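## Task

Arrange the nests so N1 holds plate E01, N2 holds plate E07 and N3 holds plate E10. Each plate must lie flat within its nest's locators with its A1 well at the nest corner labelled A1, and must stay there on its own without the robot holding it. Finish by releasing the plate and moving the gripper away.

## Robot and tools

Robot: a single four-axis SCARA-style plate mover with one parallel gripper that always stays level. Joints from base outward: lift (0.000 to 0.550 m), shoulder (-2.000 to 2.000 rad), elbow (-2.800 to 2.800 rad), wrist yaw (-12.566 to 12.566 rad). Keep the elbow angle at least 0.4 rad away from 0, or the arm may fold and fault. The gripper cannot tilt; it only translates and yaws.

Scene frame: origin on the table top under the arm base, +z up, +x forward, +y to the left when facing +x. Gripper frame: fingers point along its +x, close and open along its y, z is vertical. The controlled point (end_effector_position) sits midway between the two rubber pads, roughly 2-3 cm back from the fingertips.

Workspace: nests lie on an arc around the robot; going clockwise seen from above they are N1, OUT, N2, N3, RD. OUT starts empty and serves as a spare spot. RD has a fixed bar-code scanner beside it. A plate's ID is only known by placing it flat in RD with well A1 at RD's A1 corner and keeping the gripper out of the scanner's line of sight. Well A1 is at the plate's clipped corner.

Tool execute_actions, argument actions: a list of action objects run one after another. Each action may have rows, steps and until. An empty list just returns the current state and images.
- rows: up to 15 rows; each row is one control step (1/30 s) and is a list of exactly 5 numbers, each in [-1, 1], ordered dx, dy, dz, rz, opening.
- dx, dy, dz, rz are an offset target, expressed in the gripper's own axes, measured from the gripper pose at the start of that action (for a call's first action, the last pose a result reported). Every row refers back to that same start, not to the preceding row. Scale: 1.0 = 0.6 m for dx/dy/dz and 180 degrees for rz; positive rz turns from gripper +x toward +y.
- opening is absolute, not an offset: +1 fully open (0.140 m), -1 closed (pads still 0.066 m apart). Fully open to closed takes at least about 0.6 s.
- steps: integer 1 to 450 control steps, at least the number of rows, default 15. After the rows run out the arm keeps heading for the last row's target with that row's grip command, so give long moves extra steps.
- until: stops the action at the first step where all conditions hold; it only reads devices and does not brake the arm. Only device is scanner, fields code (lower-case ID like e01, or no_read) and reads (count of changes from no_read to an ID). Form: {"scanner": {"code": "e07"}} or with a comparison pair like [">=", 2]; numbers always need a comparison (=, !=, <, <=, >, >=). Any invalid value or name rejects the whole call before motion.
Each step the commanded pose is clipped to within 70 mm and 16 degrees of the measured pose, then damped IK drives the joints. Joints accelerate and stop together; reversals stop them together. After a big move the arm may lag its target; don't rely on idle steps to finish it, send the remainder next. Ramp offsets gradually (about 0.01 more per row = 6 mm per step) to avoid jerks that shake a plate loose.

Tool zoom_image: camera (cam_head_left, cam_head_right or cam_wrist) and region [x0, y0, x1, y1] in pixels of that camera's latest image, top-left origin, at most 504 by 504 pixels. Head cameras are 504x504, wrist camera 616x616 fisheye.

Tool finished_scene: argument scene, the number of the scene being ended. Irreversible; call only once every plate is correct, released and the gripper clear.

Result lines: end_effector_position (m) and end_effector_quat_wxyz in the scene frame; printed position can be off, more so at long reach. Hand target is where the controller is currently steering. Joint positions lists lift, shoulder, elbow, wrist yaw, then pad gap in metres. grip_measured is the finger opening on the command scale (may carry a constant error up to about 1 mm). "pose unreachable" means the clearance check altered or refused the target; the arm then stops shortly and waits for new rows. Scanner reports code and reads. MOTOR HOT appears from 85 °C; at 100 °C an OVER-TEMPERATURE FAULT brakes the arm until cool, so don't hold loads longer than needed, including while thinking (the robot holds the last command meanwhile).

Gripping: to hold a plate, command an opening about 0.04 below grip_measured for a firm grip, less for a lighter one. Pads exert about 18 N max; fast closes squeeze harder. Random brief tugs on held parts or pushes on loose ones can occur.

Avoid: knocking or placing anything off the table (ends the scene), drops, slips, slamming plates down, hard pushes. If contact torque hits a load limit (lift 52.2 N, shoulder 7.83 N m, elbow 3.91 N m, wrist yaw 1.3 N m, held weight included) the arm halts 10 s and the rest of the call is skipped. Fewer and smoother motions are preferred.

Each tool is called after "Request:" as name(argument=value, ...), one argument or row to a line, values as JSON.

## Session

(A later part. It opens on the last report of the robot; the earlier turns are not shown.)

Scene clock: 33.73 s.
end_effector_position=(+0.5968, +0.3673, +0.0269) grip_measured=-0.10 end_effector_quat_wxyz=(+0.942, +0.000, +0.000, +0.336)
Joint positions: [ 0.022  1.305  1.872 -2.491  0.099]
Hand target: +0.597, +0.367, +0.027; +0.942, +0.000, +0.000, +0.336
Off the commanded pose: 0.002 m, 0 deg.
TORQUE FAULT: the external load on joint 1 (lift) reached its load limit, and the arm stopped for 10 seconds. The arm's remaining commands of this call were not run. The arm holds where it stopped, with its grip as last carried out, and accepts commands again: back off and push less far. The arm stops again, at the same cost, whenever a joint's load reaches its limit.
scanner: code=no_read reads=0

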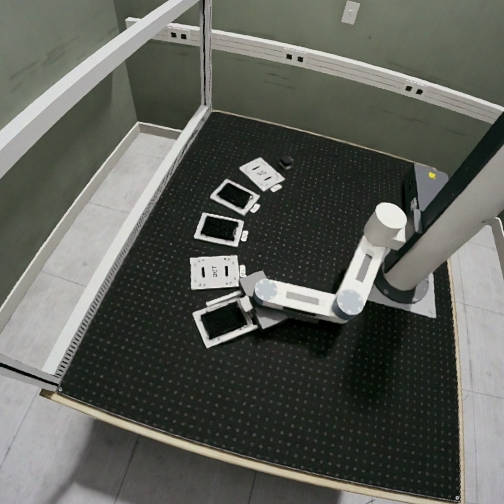

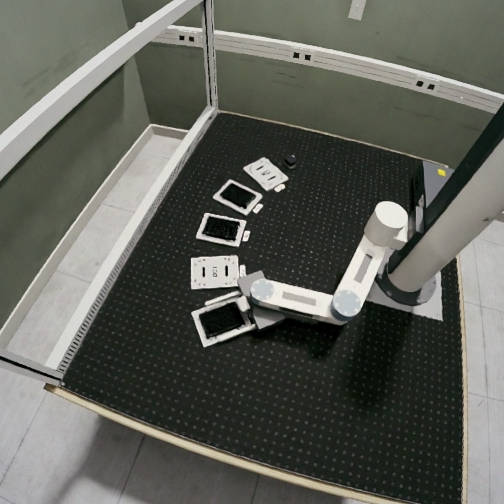

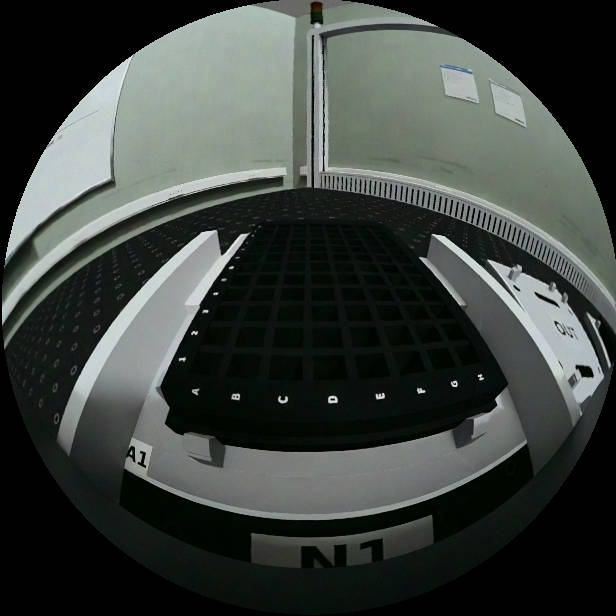

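Request:
execute_actions(
  actions=[
    {"rows":[[-0.002,0.0058,0,0.0065,-0.3]],"steps":12},
    {"rows":[[0,0,0,0,-0.35],[0,0,0,0,-0.4],[0,0,0,0,-0.43],[0,0,0,0,-0.46],[0,0,0,0,-0.48],[0,0,0,0,-0.5],[0,0,0,0,-0.52]],"steps":12},
  ],
)

Scene clock: 69.07 s.
end_effector_position=(+0.7280, +0.0266, +0.0300) grip_measured=-0.46 end_effector_quat_wxyz=(+1.000, +0.000, +0.000, +0.028)
Joint positions: [ 0.025  0.64   1.835 -2.418  0.086]
Hand target: +0.728, +0.027, +0.030; +1.000, +0.000, +0.000, +0.028
Off the commanded pose: 0.000 m, 0 deg.
scanner: code=no_read reads=0

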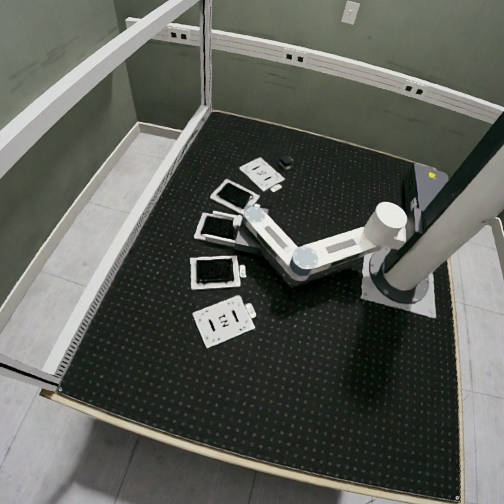

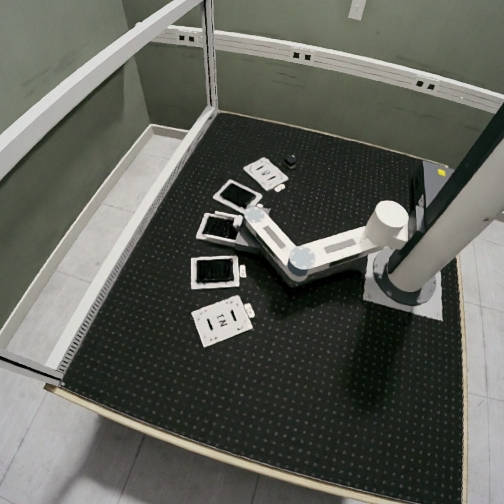

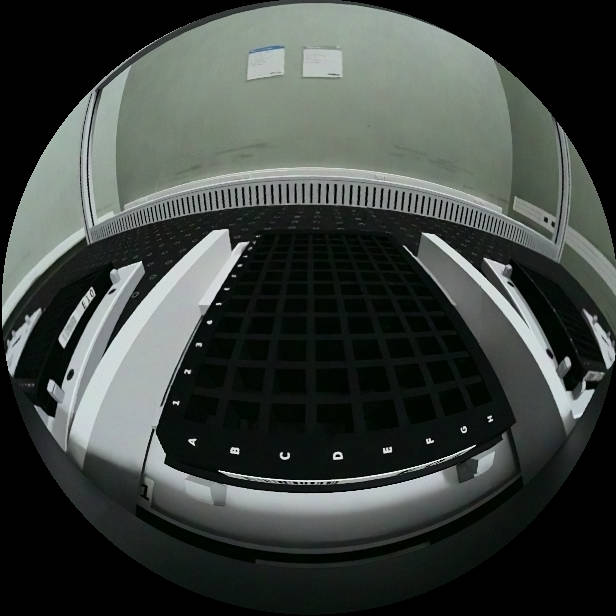

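Request:
execute_actions(
  actions=[
    {"rows":[[0,0,0.003,0,-0.52],[0,0,0.008,0,-0.52],[0,0,0.014,0,-0.52],[0,0,0.02,0,-0.52],[0,0,0.03,0,-0.52],[0,0,0.04,0,-0.52],[0,0,0.05,0,-0.52]],"steps":16},
    {"rows":[[-0.003,0.01,0,0.003,-0.52],[-0.009,0.03,0,0.01,-0.52],[-0.018,0.06,0,0.02,-0.52],[-0.027,0.09,0,0.03,-0.52],[-0.036,0.12,0,0.04,-0.52],[-0.1735,0.5912,0,0.2005,-0.52]],"steps":50},
    {"rows":[[0,0,-0.008,0,-0.52],[0,0,-0.016,0,-0.52],[0,0,-0.025,0,-0.52],[0,0,-0.035,0,-0.52]],"steps":14},
  ],
)

Scene clock: 75.80 s.
end_effector_position=(+0.6039, +0.3747, +0.0390) grip_measured=-0.46 end_effector_quat_wxyz=(+0.942, +0.000, +0.000, +0.336)
Joint positions: [ 0.034  1.276  1.941 -2.531  0.086]
Hand target: +0.604, +0.375, +0.039; +0.942, +0.000, +0.000, +0.336
Off the commanded pose: 0.000 m, 0 deg.
scanner: code=no_read reads=0

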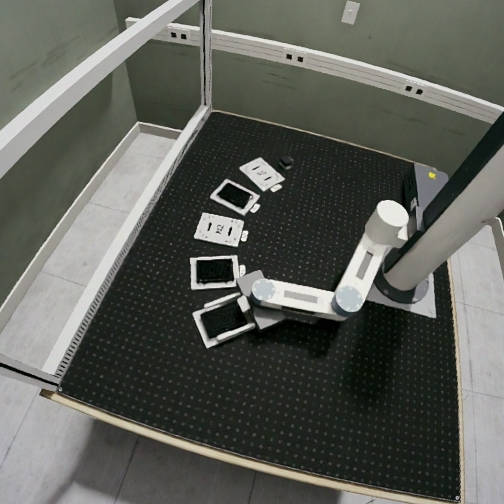

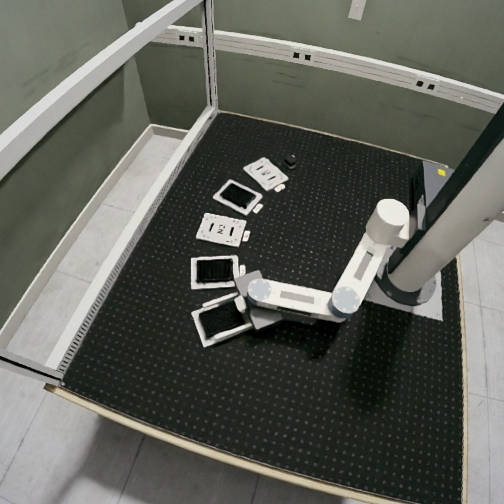

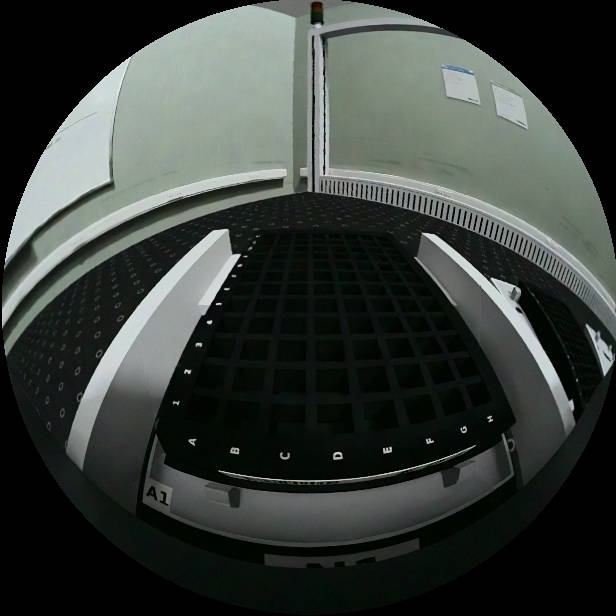

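Request:
execute_actions(
  actions=[
    {"rows":[[0.0005,0,0,0.003,-0.52],[0.0005,0,0,0.003,-0.52],[0.0005,0,-0.002,0.003,-0.52],[0.0005,0,-0.004,0.003,-0.52],[0.0005,0,-0.006,0.003,-0.52],[0.0005,0,-0.008,0.003,-0.52],[0.0005,0,-0.01,0.003,-0.52],[0.0005,0,-0.012,0.003,-0.52],[0.0005,0,-0.0145,0.003,-0.52]],"steps":18},
    {"rows":[[0,0,0,0,-0.3]],"steps":8},
  ],
)

Request:
execute_actions(
  actions=[
    {"rows":[[0,0,0.035,0,0.1]],"steps":12},
    {"rows":[[-0.419,-0.8026,0,-0.31,0.1]],"steps":60},
    {"rows":[[0,0,-0.01,0,0.1],[0,0,-0.02,0,0.1],[0,0,-0.03,0,0.1],[0,0,-0.0355,0,0.1]],"steps":14},
  ],
)

Scene clock: 80.93 s.
end_effector_position=(+0.6042, +0.3748, +0.0302) grip_measured=-0.30 end_effector_quat_wxyz=(+0.940, +0.000, +0.000, +0.341)
Joint positions: [ 0.025  1.272  1.943 -2.52   0.092]
Hand target: +0.604, +0.375, +0.030; +0.940, +0.000, +0.000, +0.341
Off the commanded pose: 0.000 m, 0 deg.
scanner: code=no_read reads=0

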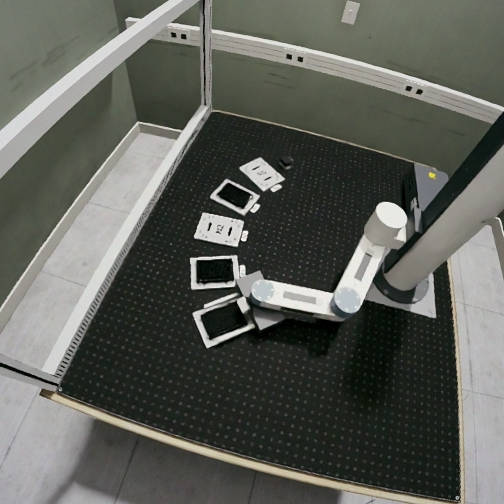

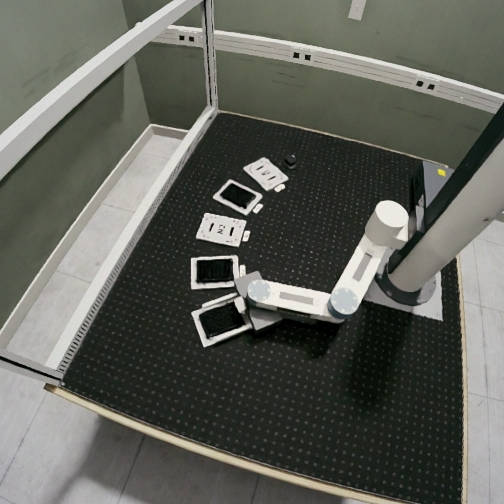

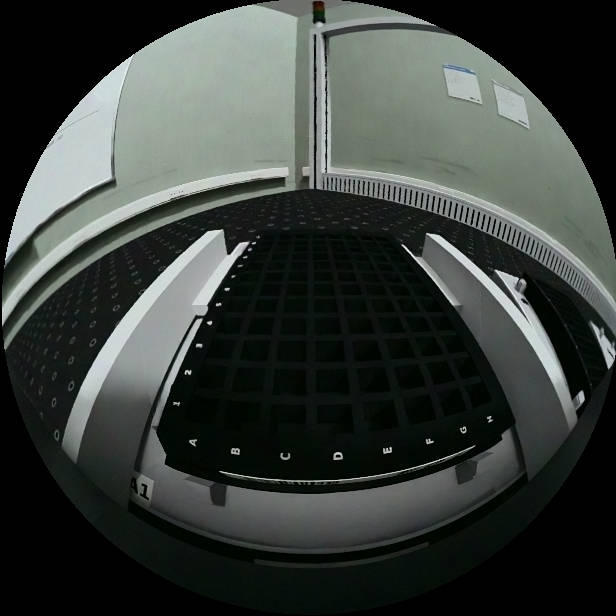

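Scene clock: 83.80 s.
end_effector_position=(+0.7198, -0.1560, +0.0299) grip_measured=+0.10 end_effector_quat_wxyz=(+0.990, +0.000, +0.000, -0.139)
Joint positions: [ 0.025  0.278  1.921 -2.477  0.107]
Hand target: +0.720, -0.156, +0.030; +0.990, +0.000, +0.000, -0.139
Off the commanded pose: 0.000 m, 0 deg.
scanner: code=no_read reads=0

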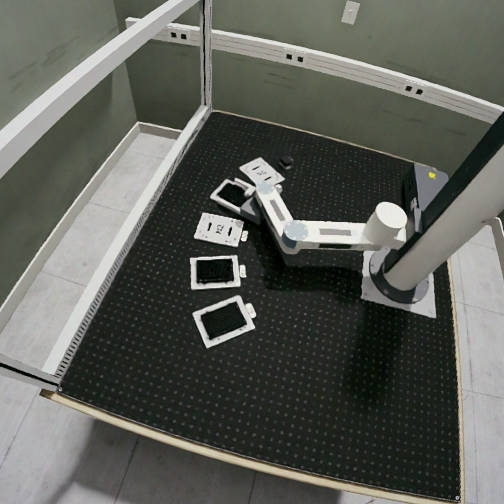

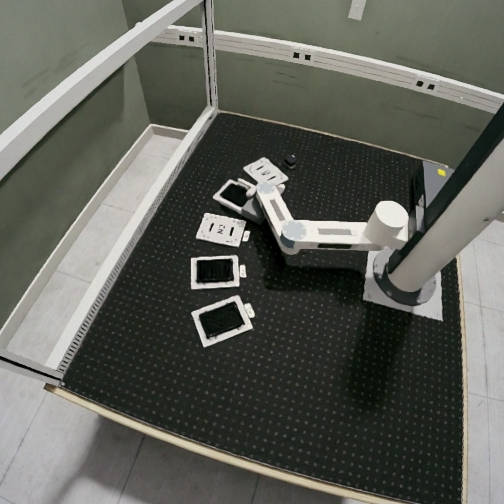

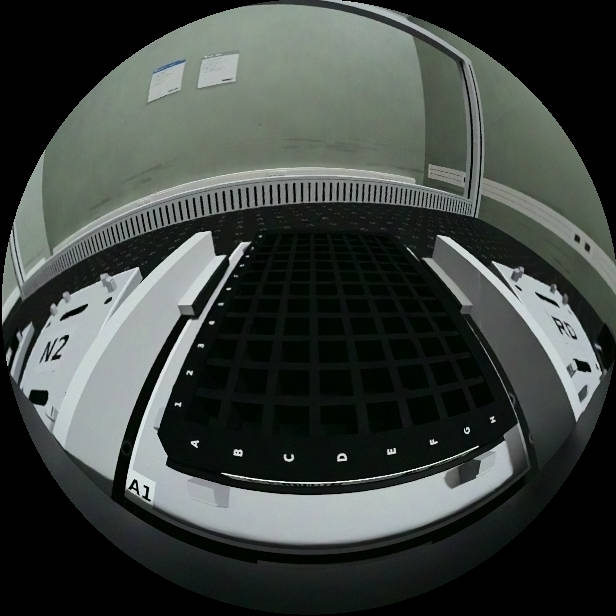

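Near 0.7 mm right, far ~2.5 mm right.

Request:
execute_actions(
  actions=[
    {"rows":[[0,-0.0025,0,-0.004,-0.3]],"steps":12},
    {"rows":[[0,0,0,0,-0.35],[0,0,0,0,-0.4],[0,0,0,0,-0.43],[0,0,0,0,-0.46],[0,0,0,0,-0.48],[0,0,0,0,-0.5],[0,0,0,0,-0.52]],"steps":12},
  ],
)

Scene clock: 86.30 s.
end_effector_position=(+0.7196, -0.1571, +0.0299) grip_measured=-0.46 end_effector_quat_wxyz=(+0.990, +0.000, +0.000, -0.144)
Joint positions: [ 0.025  0.278  1.921 -2.489  0.086]
Hand target: +0.719, -0.157, +0.030; +0.989, +0.000, +0.000, -0.145
Off the commanded pose: 0.000 m, 0 deg.
scanner: code=no_read reads=0

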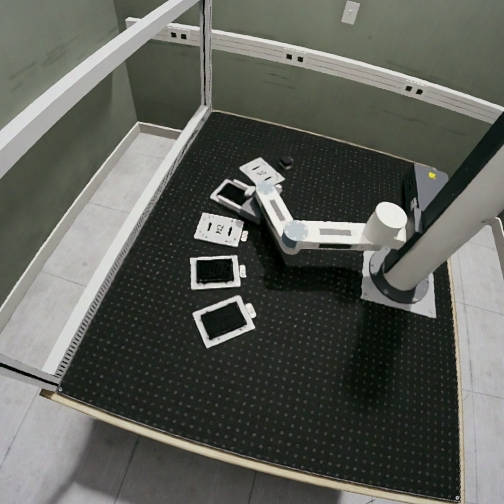

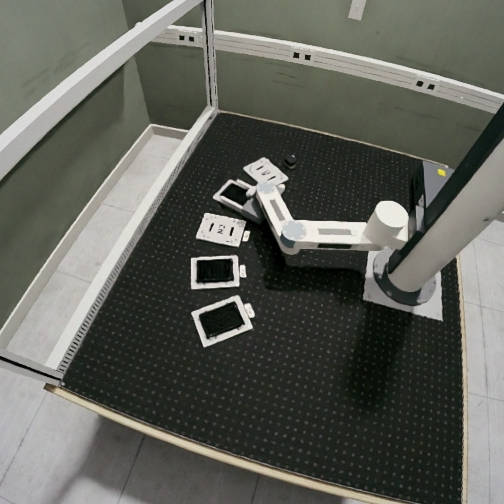

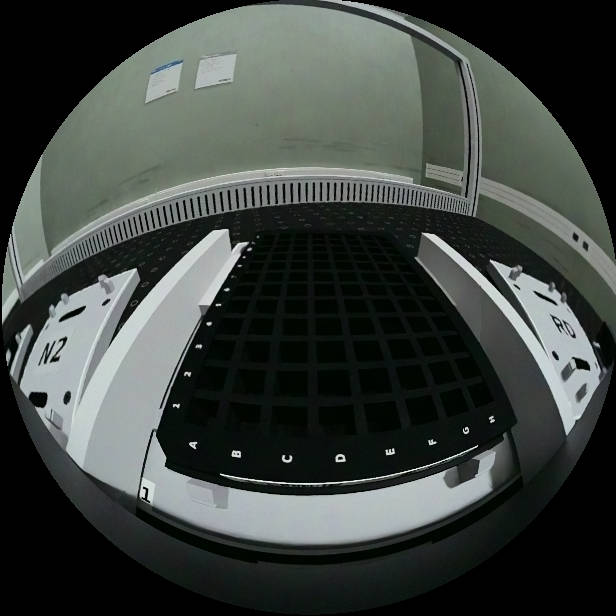

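Request:
execute_actions(
  actions=[
    {"rows":[[0,0,0.003,0,-0.52],[0,0,0.008,0,-0.52],[0,0,0.014,0,-0.52],[0,0,0.02,0,-0.52],[0,0,0.03,0,-0.52]],"steps":13},
    {"rows":[[-0.003,0.01,0,0.003,-0.52],[-0.008,0.03,0,0.01,-0.52],[-0.015,0.06,0,0.02,-0.52],[-0.022,0.09,0,0.03,-0.52],[-0.03,0.12,0,0.04,-0.52],[-0.073,0.2977,0,0.1085,-0.52]],"steps":32},
    {"rows":[[0,0,-0.008,0,-0.52],[0,0,-0.015,0,-0.52]],"steps":10},
  ],
)

Scene clock: 92.37 s.
end_effector_position=(+0.7285, +0.0268, +0.0389) grip_measured=-0.46 end_effector_quat_wxyz=(+1.000, +0.000, +0.000, +0.026)
Joint positions: [ 0.034  0.64   1.838 -2.426  0.086]
Hand target: +0.728, +0.027, +0.039; +1.000, +0.000, +0.000, +0.026
Off the commanded pose: 0.000 m, 0 deg.
scanner: code=no_read reads=0

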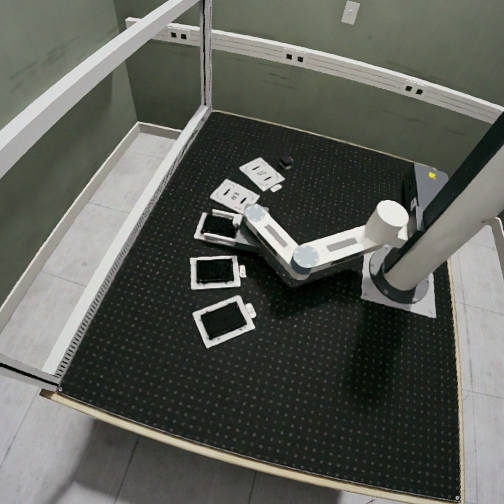

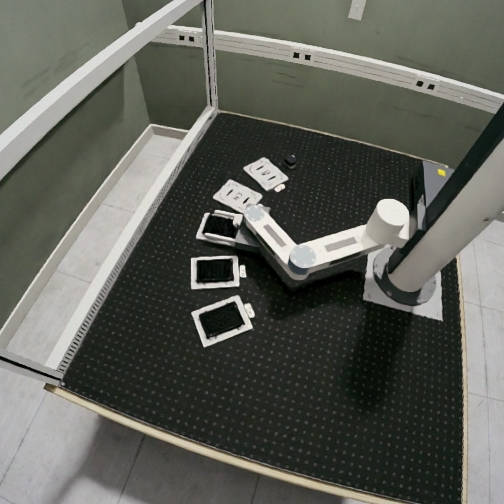

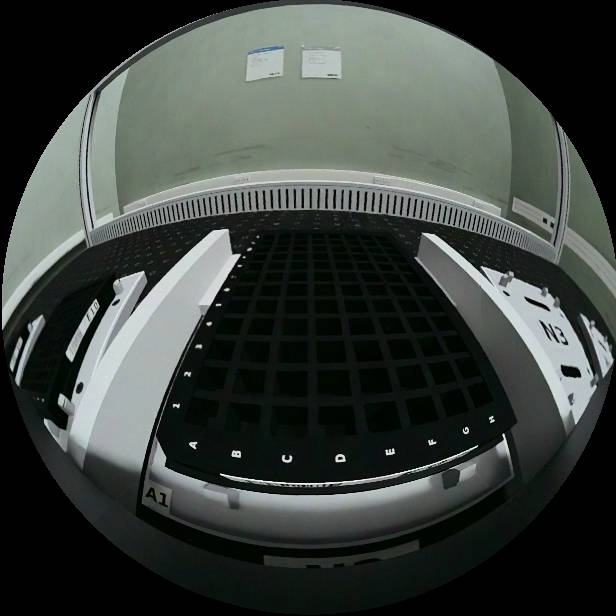

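Request:
execute_actions(
  actions=[
    {"rows":[[0,0,-0.002,0,-0.52],[0,0,-0.004,0,-0.52],[0,0,-0.006,0,-0.52],[0,0,-0.008,0,-0.52],[0,0,-0.01,0,-0.52],[0,0,-0.012,0,-0.52],[0,0,-0.0145,0,-0.52]],"steps":16},
    {"rows":[[0,0,0,0,-0.3]],"steps":8},
  ],
)

Request:
execute_actions(
  actions=[
    {"rows":[[0,0,0.035,0,-0.2]],"steps":12},
    {"rows":[[-0.052,0.3093,0,0.1028,-0.2]],"steps":28},
    {"rows":[[0,0,-0.01,0,-0.2],[0,0,-0.02,0,-0.2],[0,0,-0.03,0,-0.2],[0,0,-0.0355,0,-0.2]],"steps":14},
    {"rows":[[0,0,0,0,-0.25],[0,0,0,0,-0.3],[0,0,0,0,-0.35],[0,0,0,0,-0.4],[0,0,0,0,-0.43],[0,0,0,0,-0.46],[0,0,0,0,-0.48],[0,0,0,0,-0.5],[0,0,0,0,-0.52]],"steps":14},
  ],
)

Scene clock: 97.73 s.
end_effector_position=(+0.7285, +0.0268, +0.0301) grip_measured=-0.30 end_effector_quat_wxyz=(+1.000, +0.000, +0.000, +0.026)
Joint positions: [ 0.025  0.64   1.838 -2.426  0.092]
Hand target: +0.728, +0.027, +0.030; +1.000, +0.000, +0.000, +0.026
Off the commanded pose: 0.000 m, 0 deg.
scanner: code=no_read reads=0

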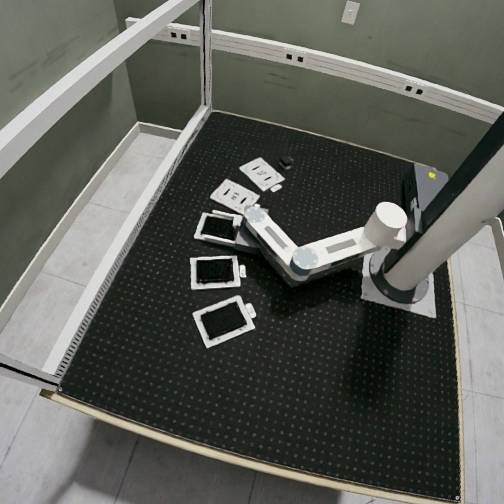

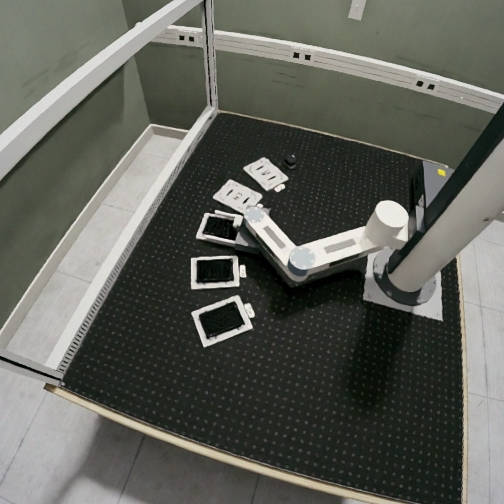

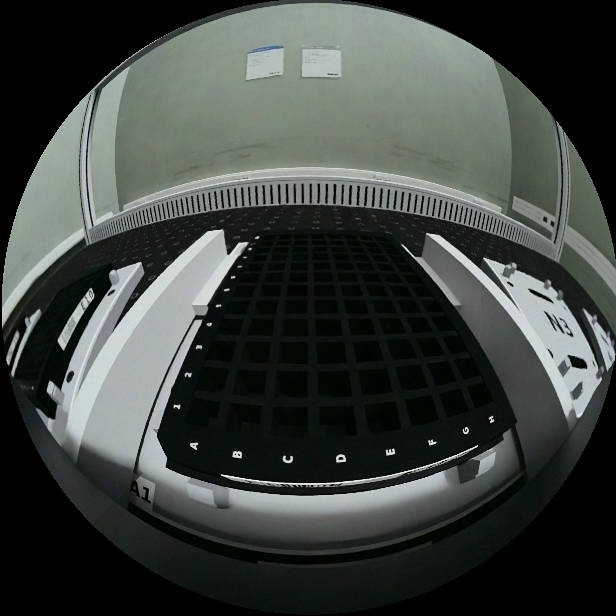

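Scene clock: 100.00 s.
end_effector_position=(+0.6875, +0.2106, +0.0298) grip_measured=-0.46 end_effector_quat_wxyz=(+0.982, +0.000, +0.000, +0.187)
Joint positions: [ 0.025  0.988  1.838 -2.45   0.086]
Hand target: +0.688, +0.211, +0.030; +0.982, +0.000, +0.000, +0.187
Off the commanded pose: 0.000 m, 0 deg.
scanner: code=no_read reads=0

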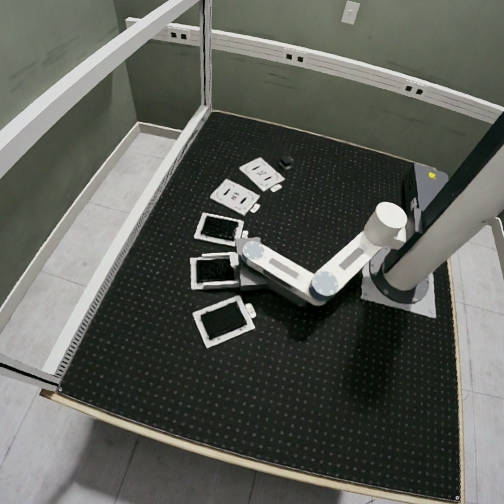

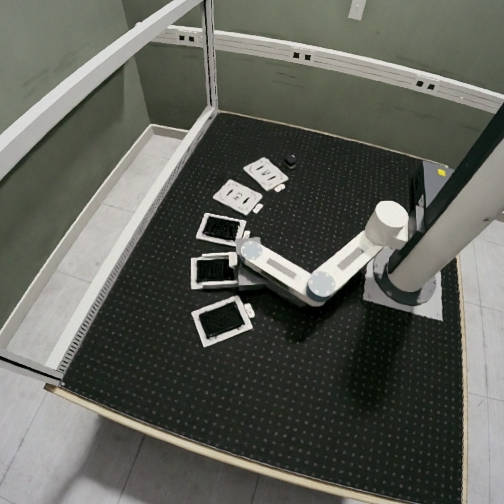

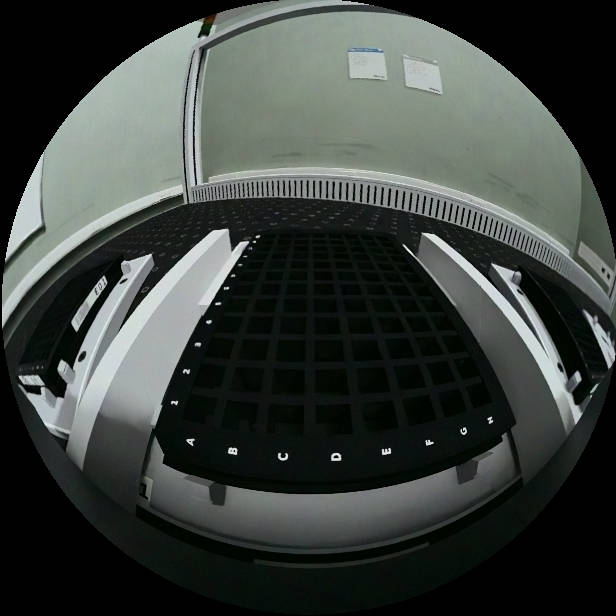

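Request:
execute_actions(
  actions=[
    {"rows":[[0,0,0.003,0,-0.52],[0,0,0.008,0,-0.52],[0,0,0.014,0,-0.52],[0,0,0.02,0,-0.52],[0,0,0.03,0,-0.52],[0,0,0.04,0,-0.52],[0,0,0.05,0,-0.52]],"steps":16},
    {"rows":[[-0.003,-0.01,0,-0.003,-0.52],[-0.009,-0.03,0,-0.01,-0.52],[-0.018,-0.06,0,-0.02,-0.52],[-0.027,-0.09,0,-0.03,-0.52],[-0.036,-0.12,0,-0.04,-0.52],[-0.1754,-0.5887,0,-0.2082,-0.52]],"steps":48},
    {"rows":[[0,0,-0.008,0,-0.52],[0,0,-0.016,0,-0.52],[0,0,-0.025,0,-0.52],[0,0,-0.035,0,-0.52]],"steps":14},
  ],
)

Scene clock: 107.30 s.
end_effector_position=(+0.7194, -0.1566, +0.0388) grip_measured=-0.46 end_effector_quat_wxyz=(+0.990, +0.000, +0.000, -0.139)
Joint positions: [ 0.034  0.277  1.919 -2.474  0.086]
Hand target: +0.719, -0.157, +0.039; +0.990, +0.000, +0.000, -0.139
Off the commanded pose: 0.000 m, 0 deg.
scanner: code=no_read reads=0

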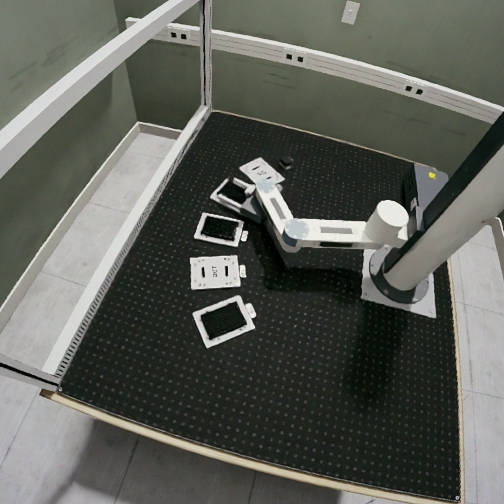

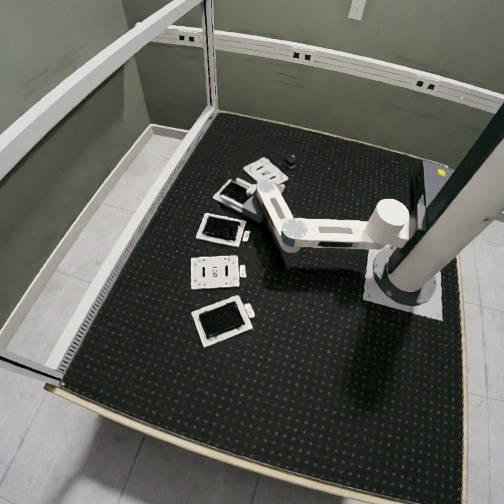

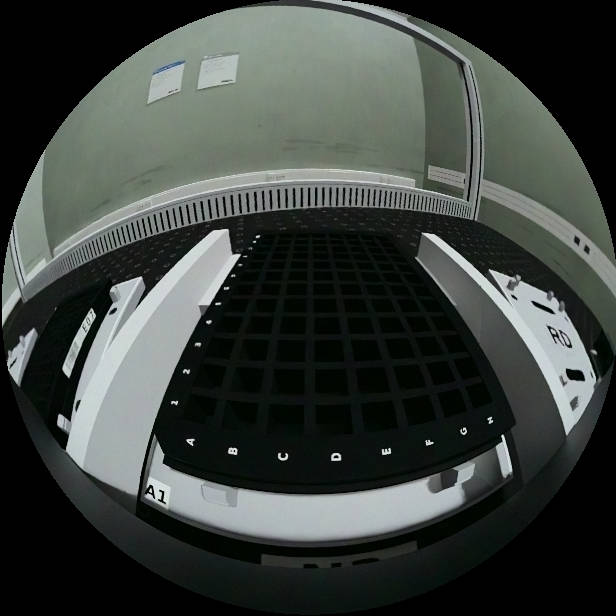

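Request:
execute_actions(
  actions=[
    {"rows":[[0,0,0,0.002,-0.52],[0,0,-0.002,0.002,-0.52],[0,0,-0.004,0.002,-0.52],[0,0,-0.006,0.002,-0.52],[0,0,-0.008,0.002,-0.52],[0,0,-0.01,0.002,-0.52],[0,0,-0.012,0.002,-0.52],[0,0,-0.0145,0.002,-0.52]],"steps":16},
    {"rows":[[0,0,0,0,-0.3]],"steps":8},
    {"rows":[[0,0,0.05,0,0]],"steps":10},
    {"rows":[[-0.3,0,0.1,0,0]],"steps":25},
  ],
)

Scene clock: 112.87 s.
end_effector_position=(+0.5459, -0.1084, +0.1202) grip_measured=+0.00 end_effector_quat_wxyz=(+0.991, +0.000, +0.000, -0.136)
Joint positions: [ 0.115  0.648  0.976 -1.897  0.103]
Hand target: +0.546, -0.108, +0.120; +0.991, +0.000, +0.000, -0.136
Off the commanded pose: 0.000 m, 0 deg.
scanner: code=no_read reads=0

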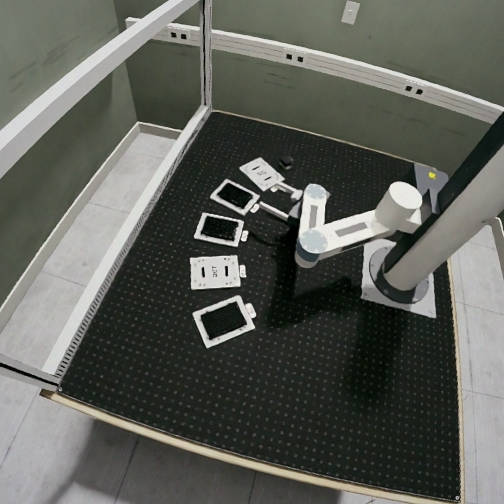

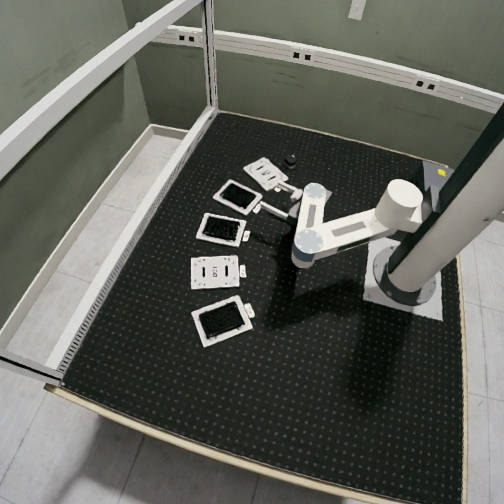

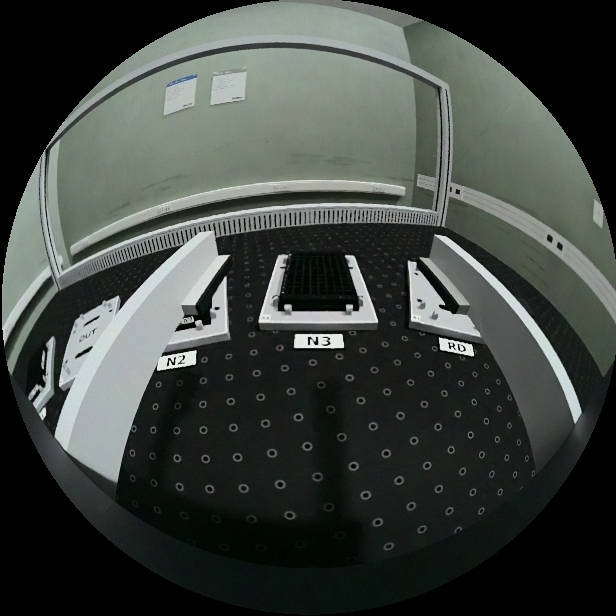

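Request:
finished_scene(
  scene=1,
)

The scene is finished: the task was done.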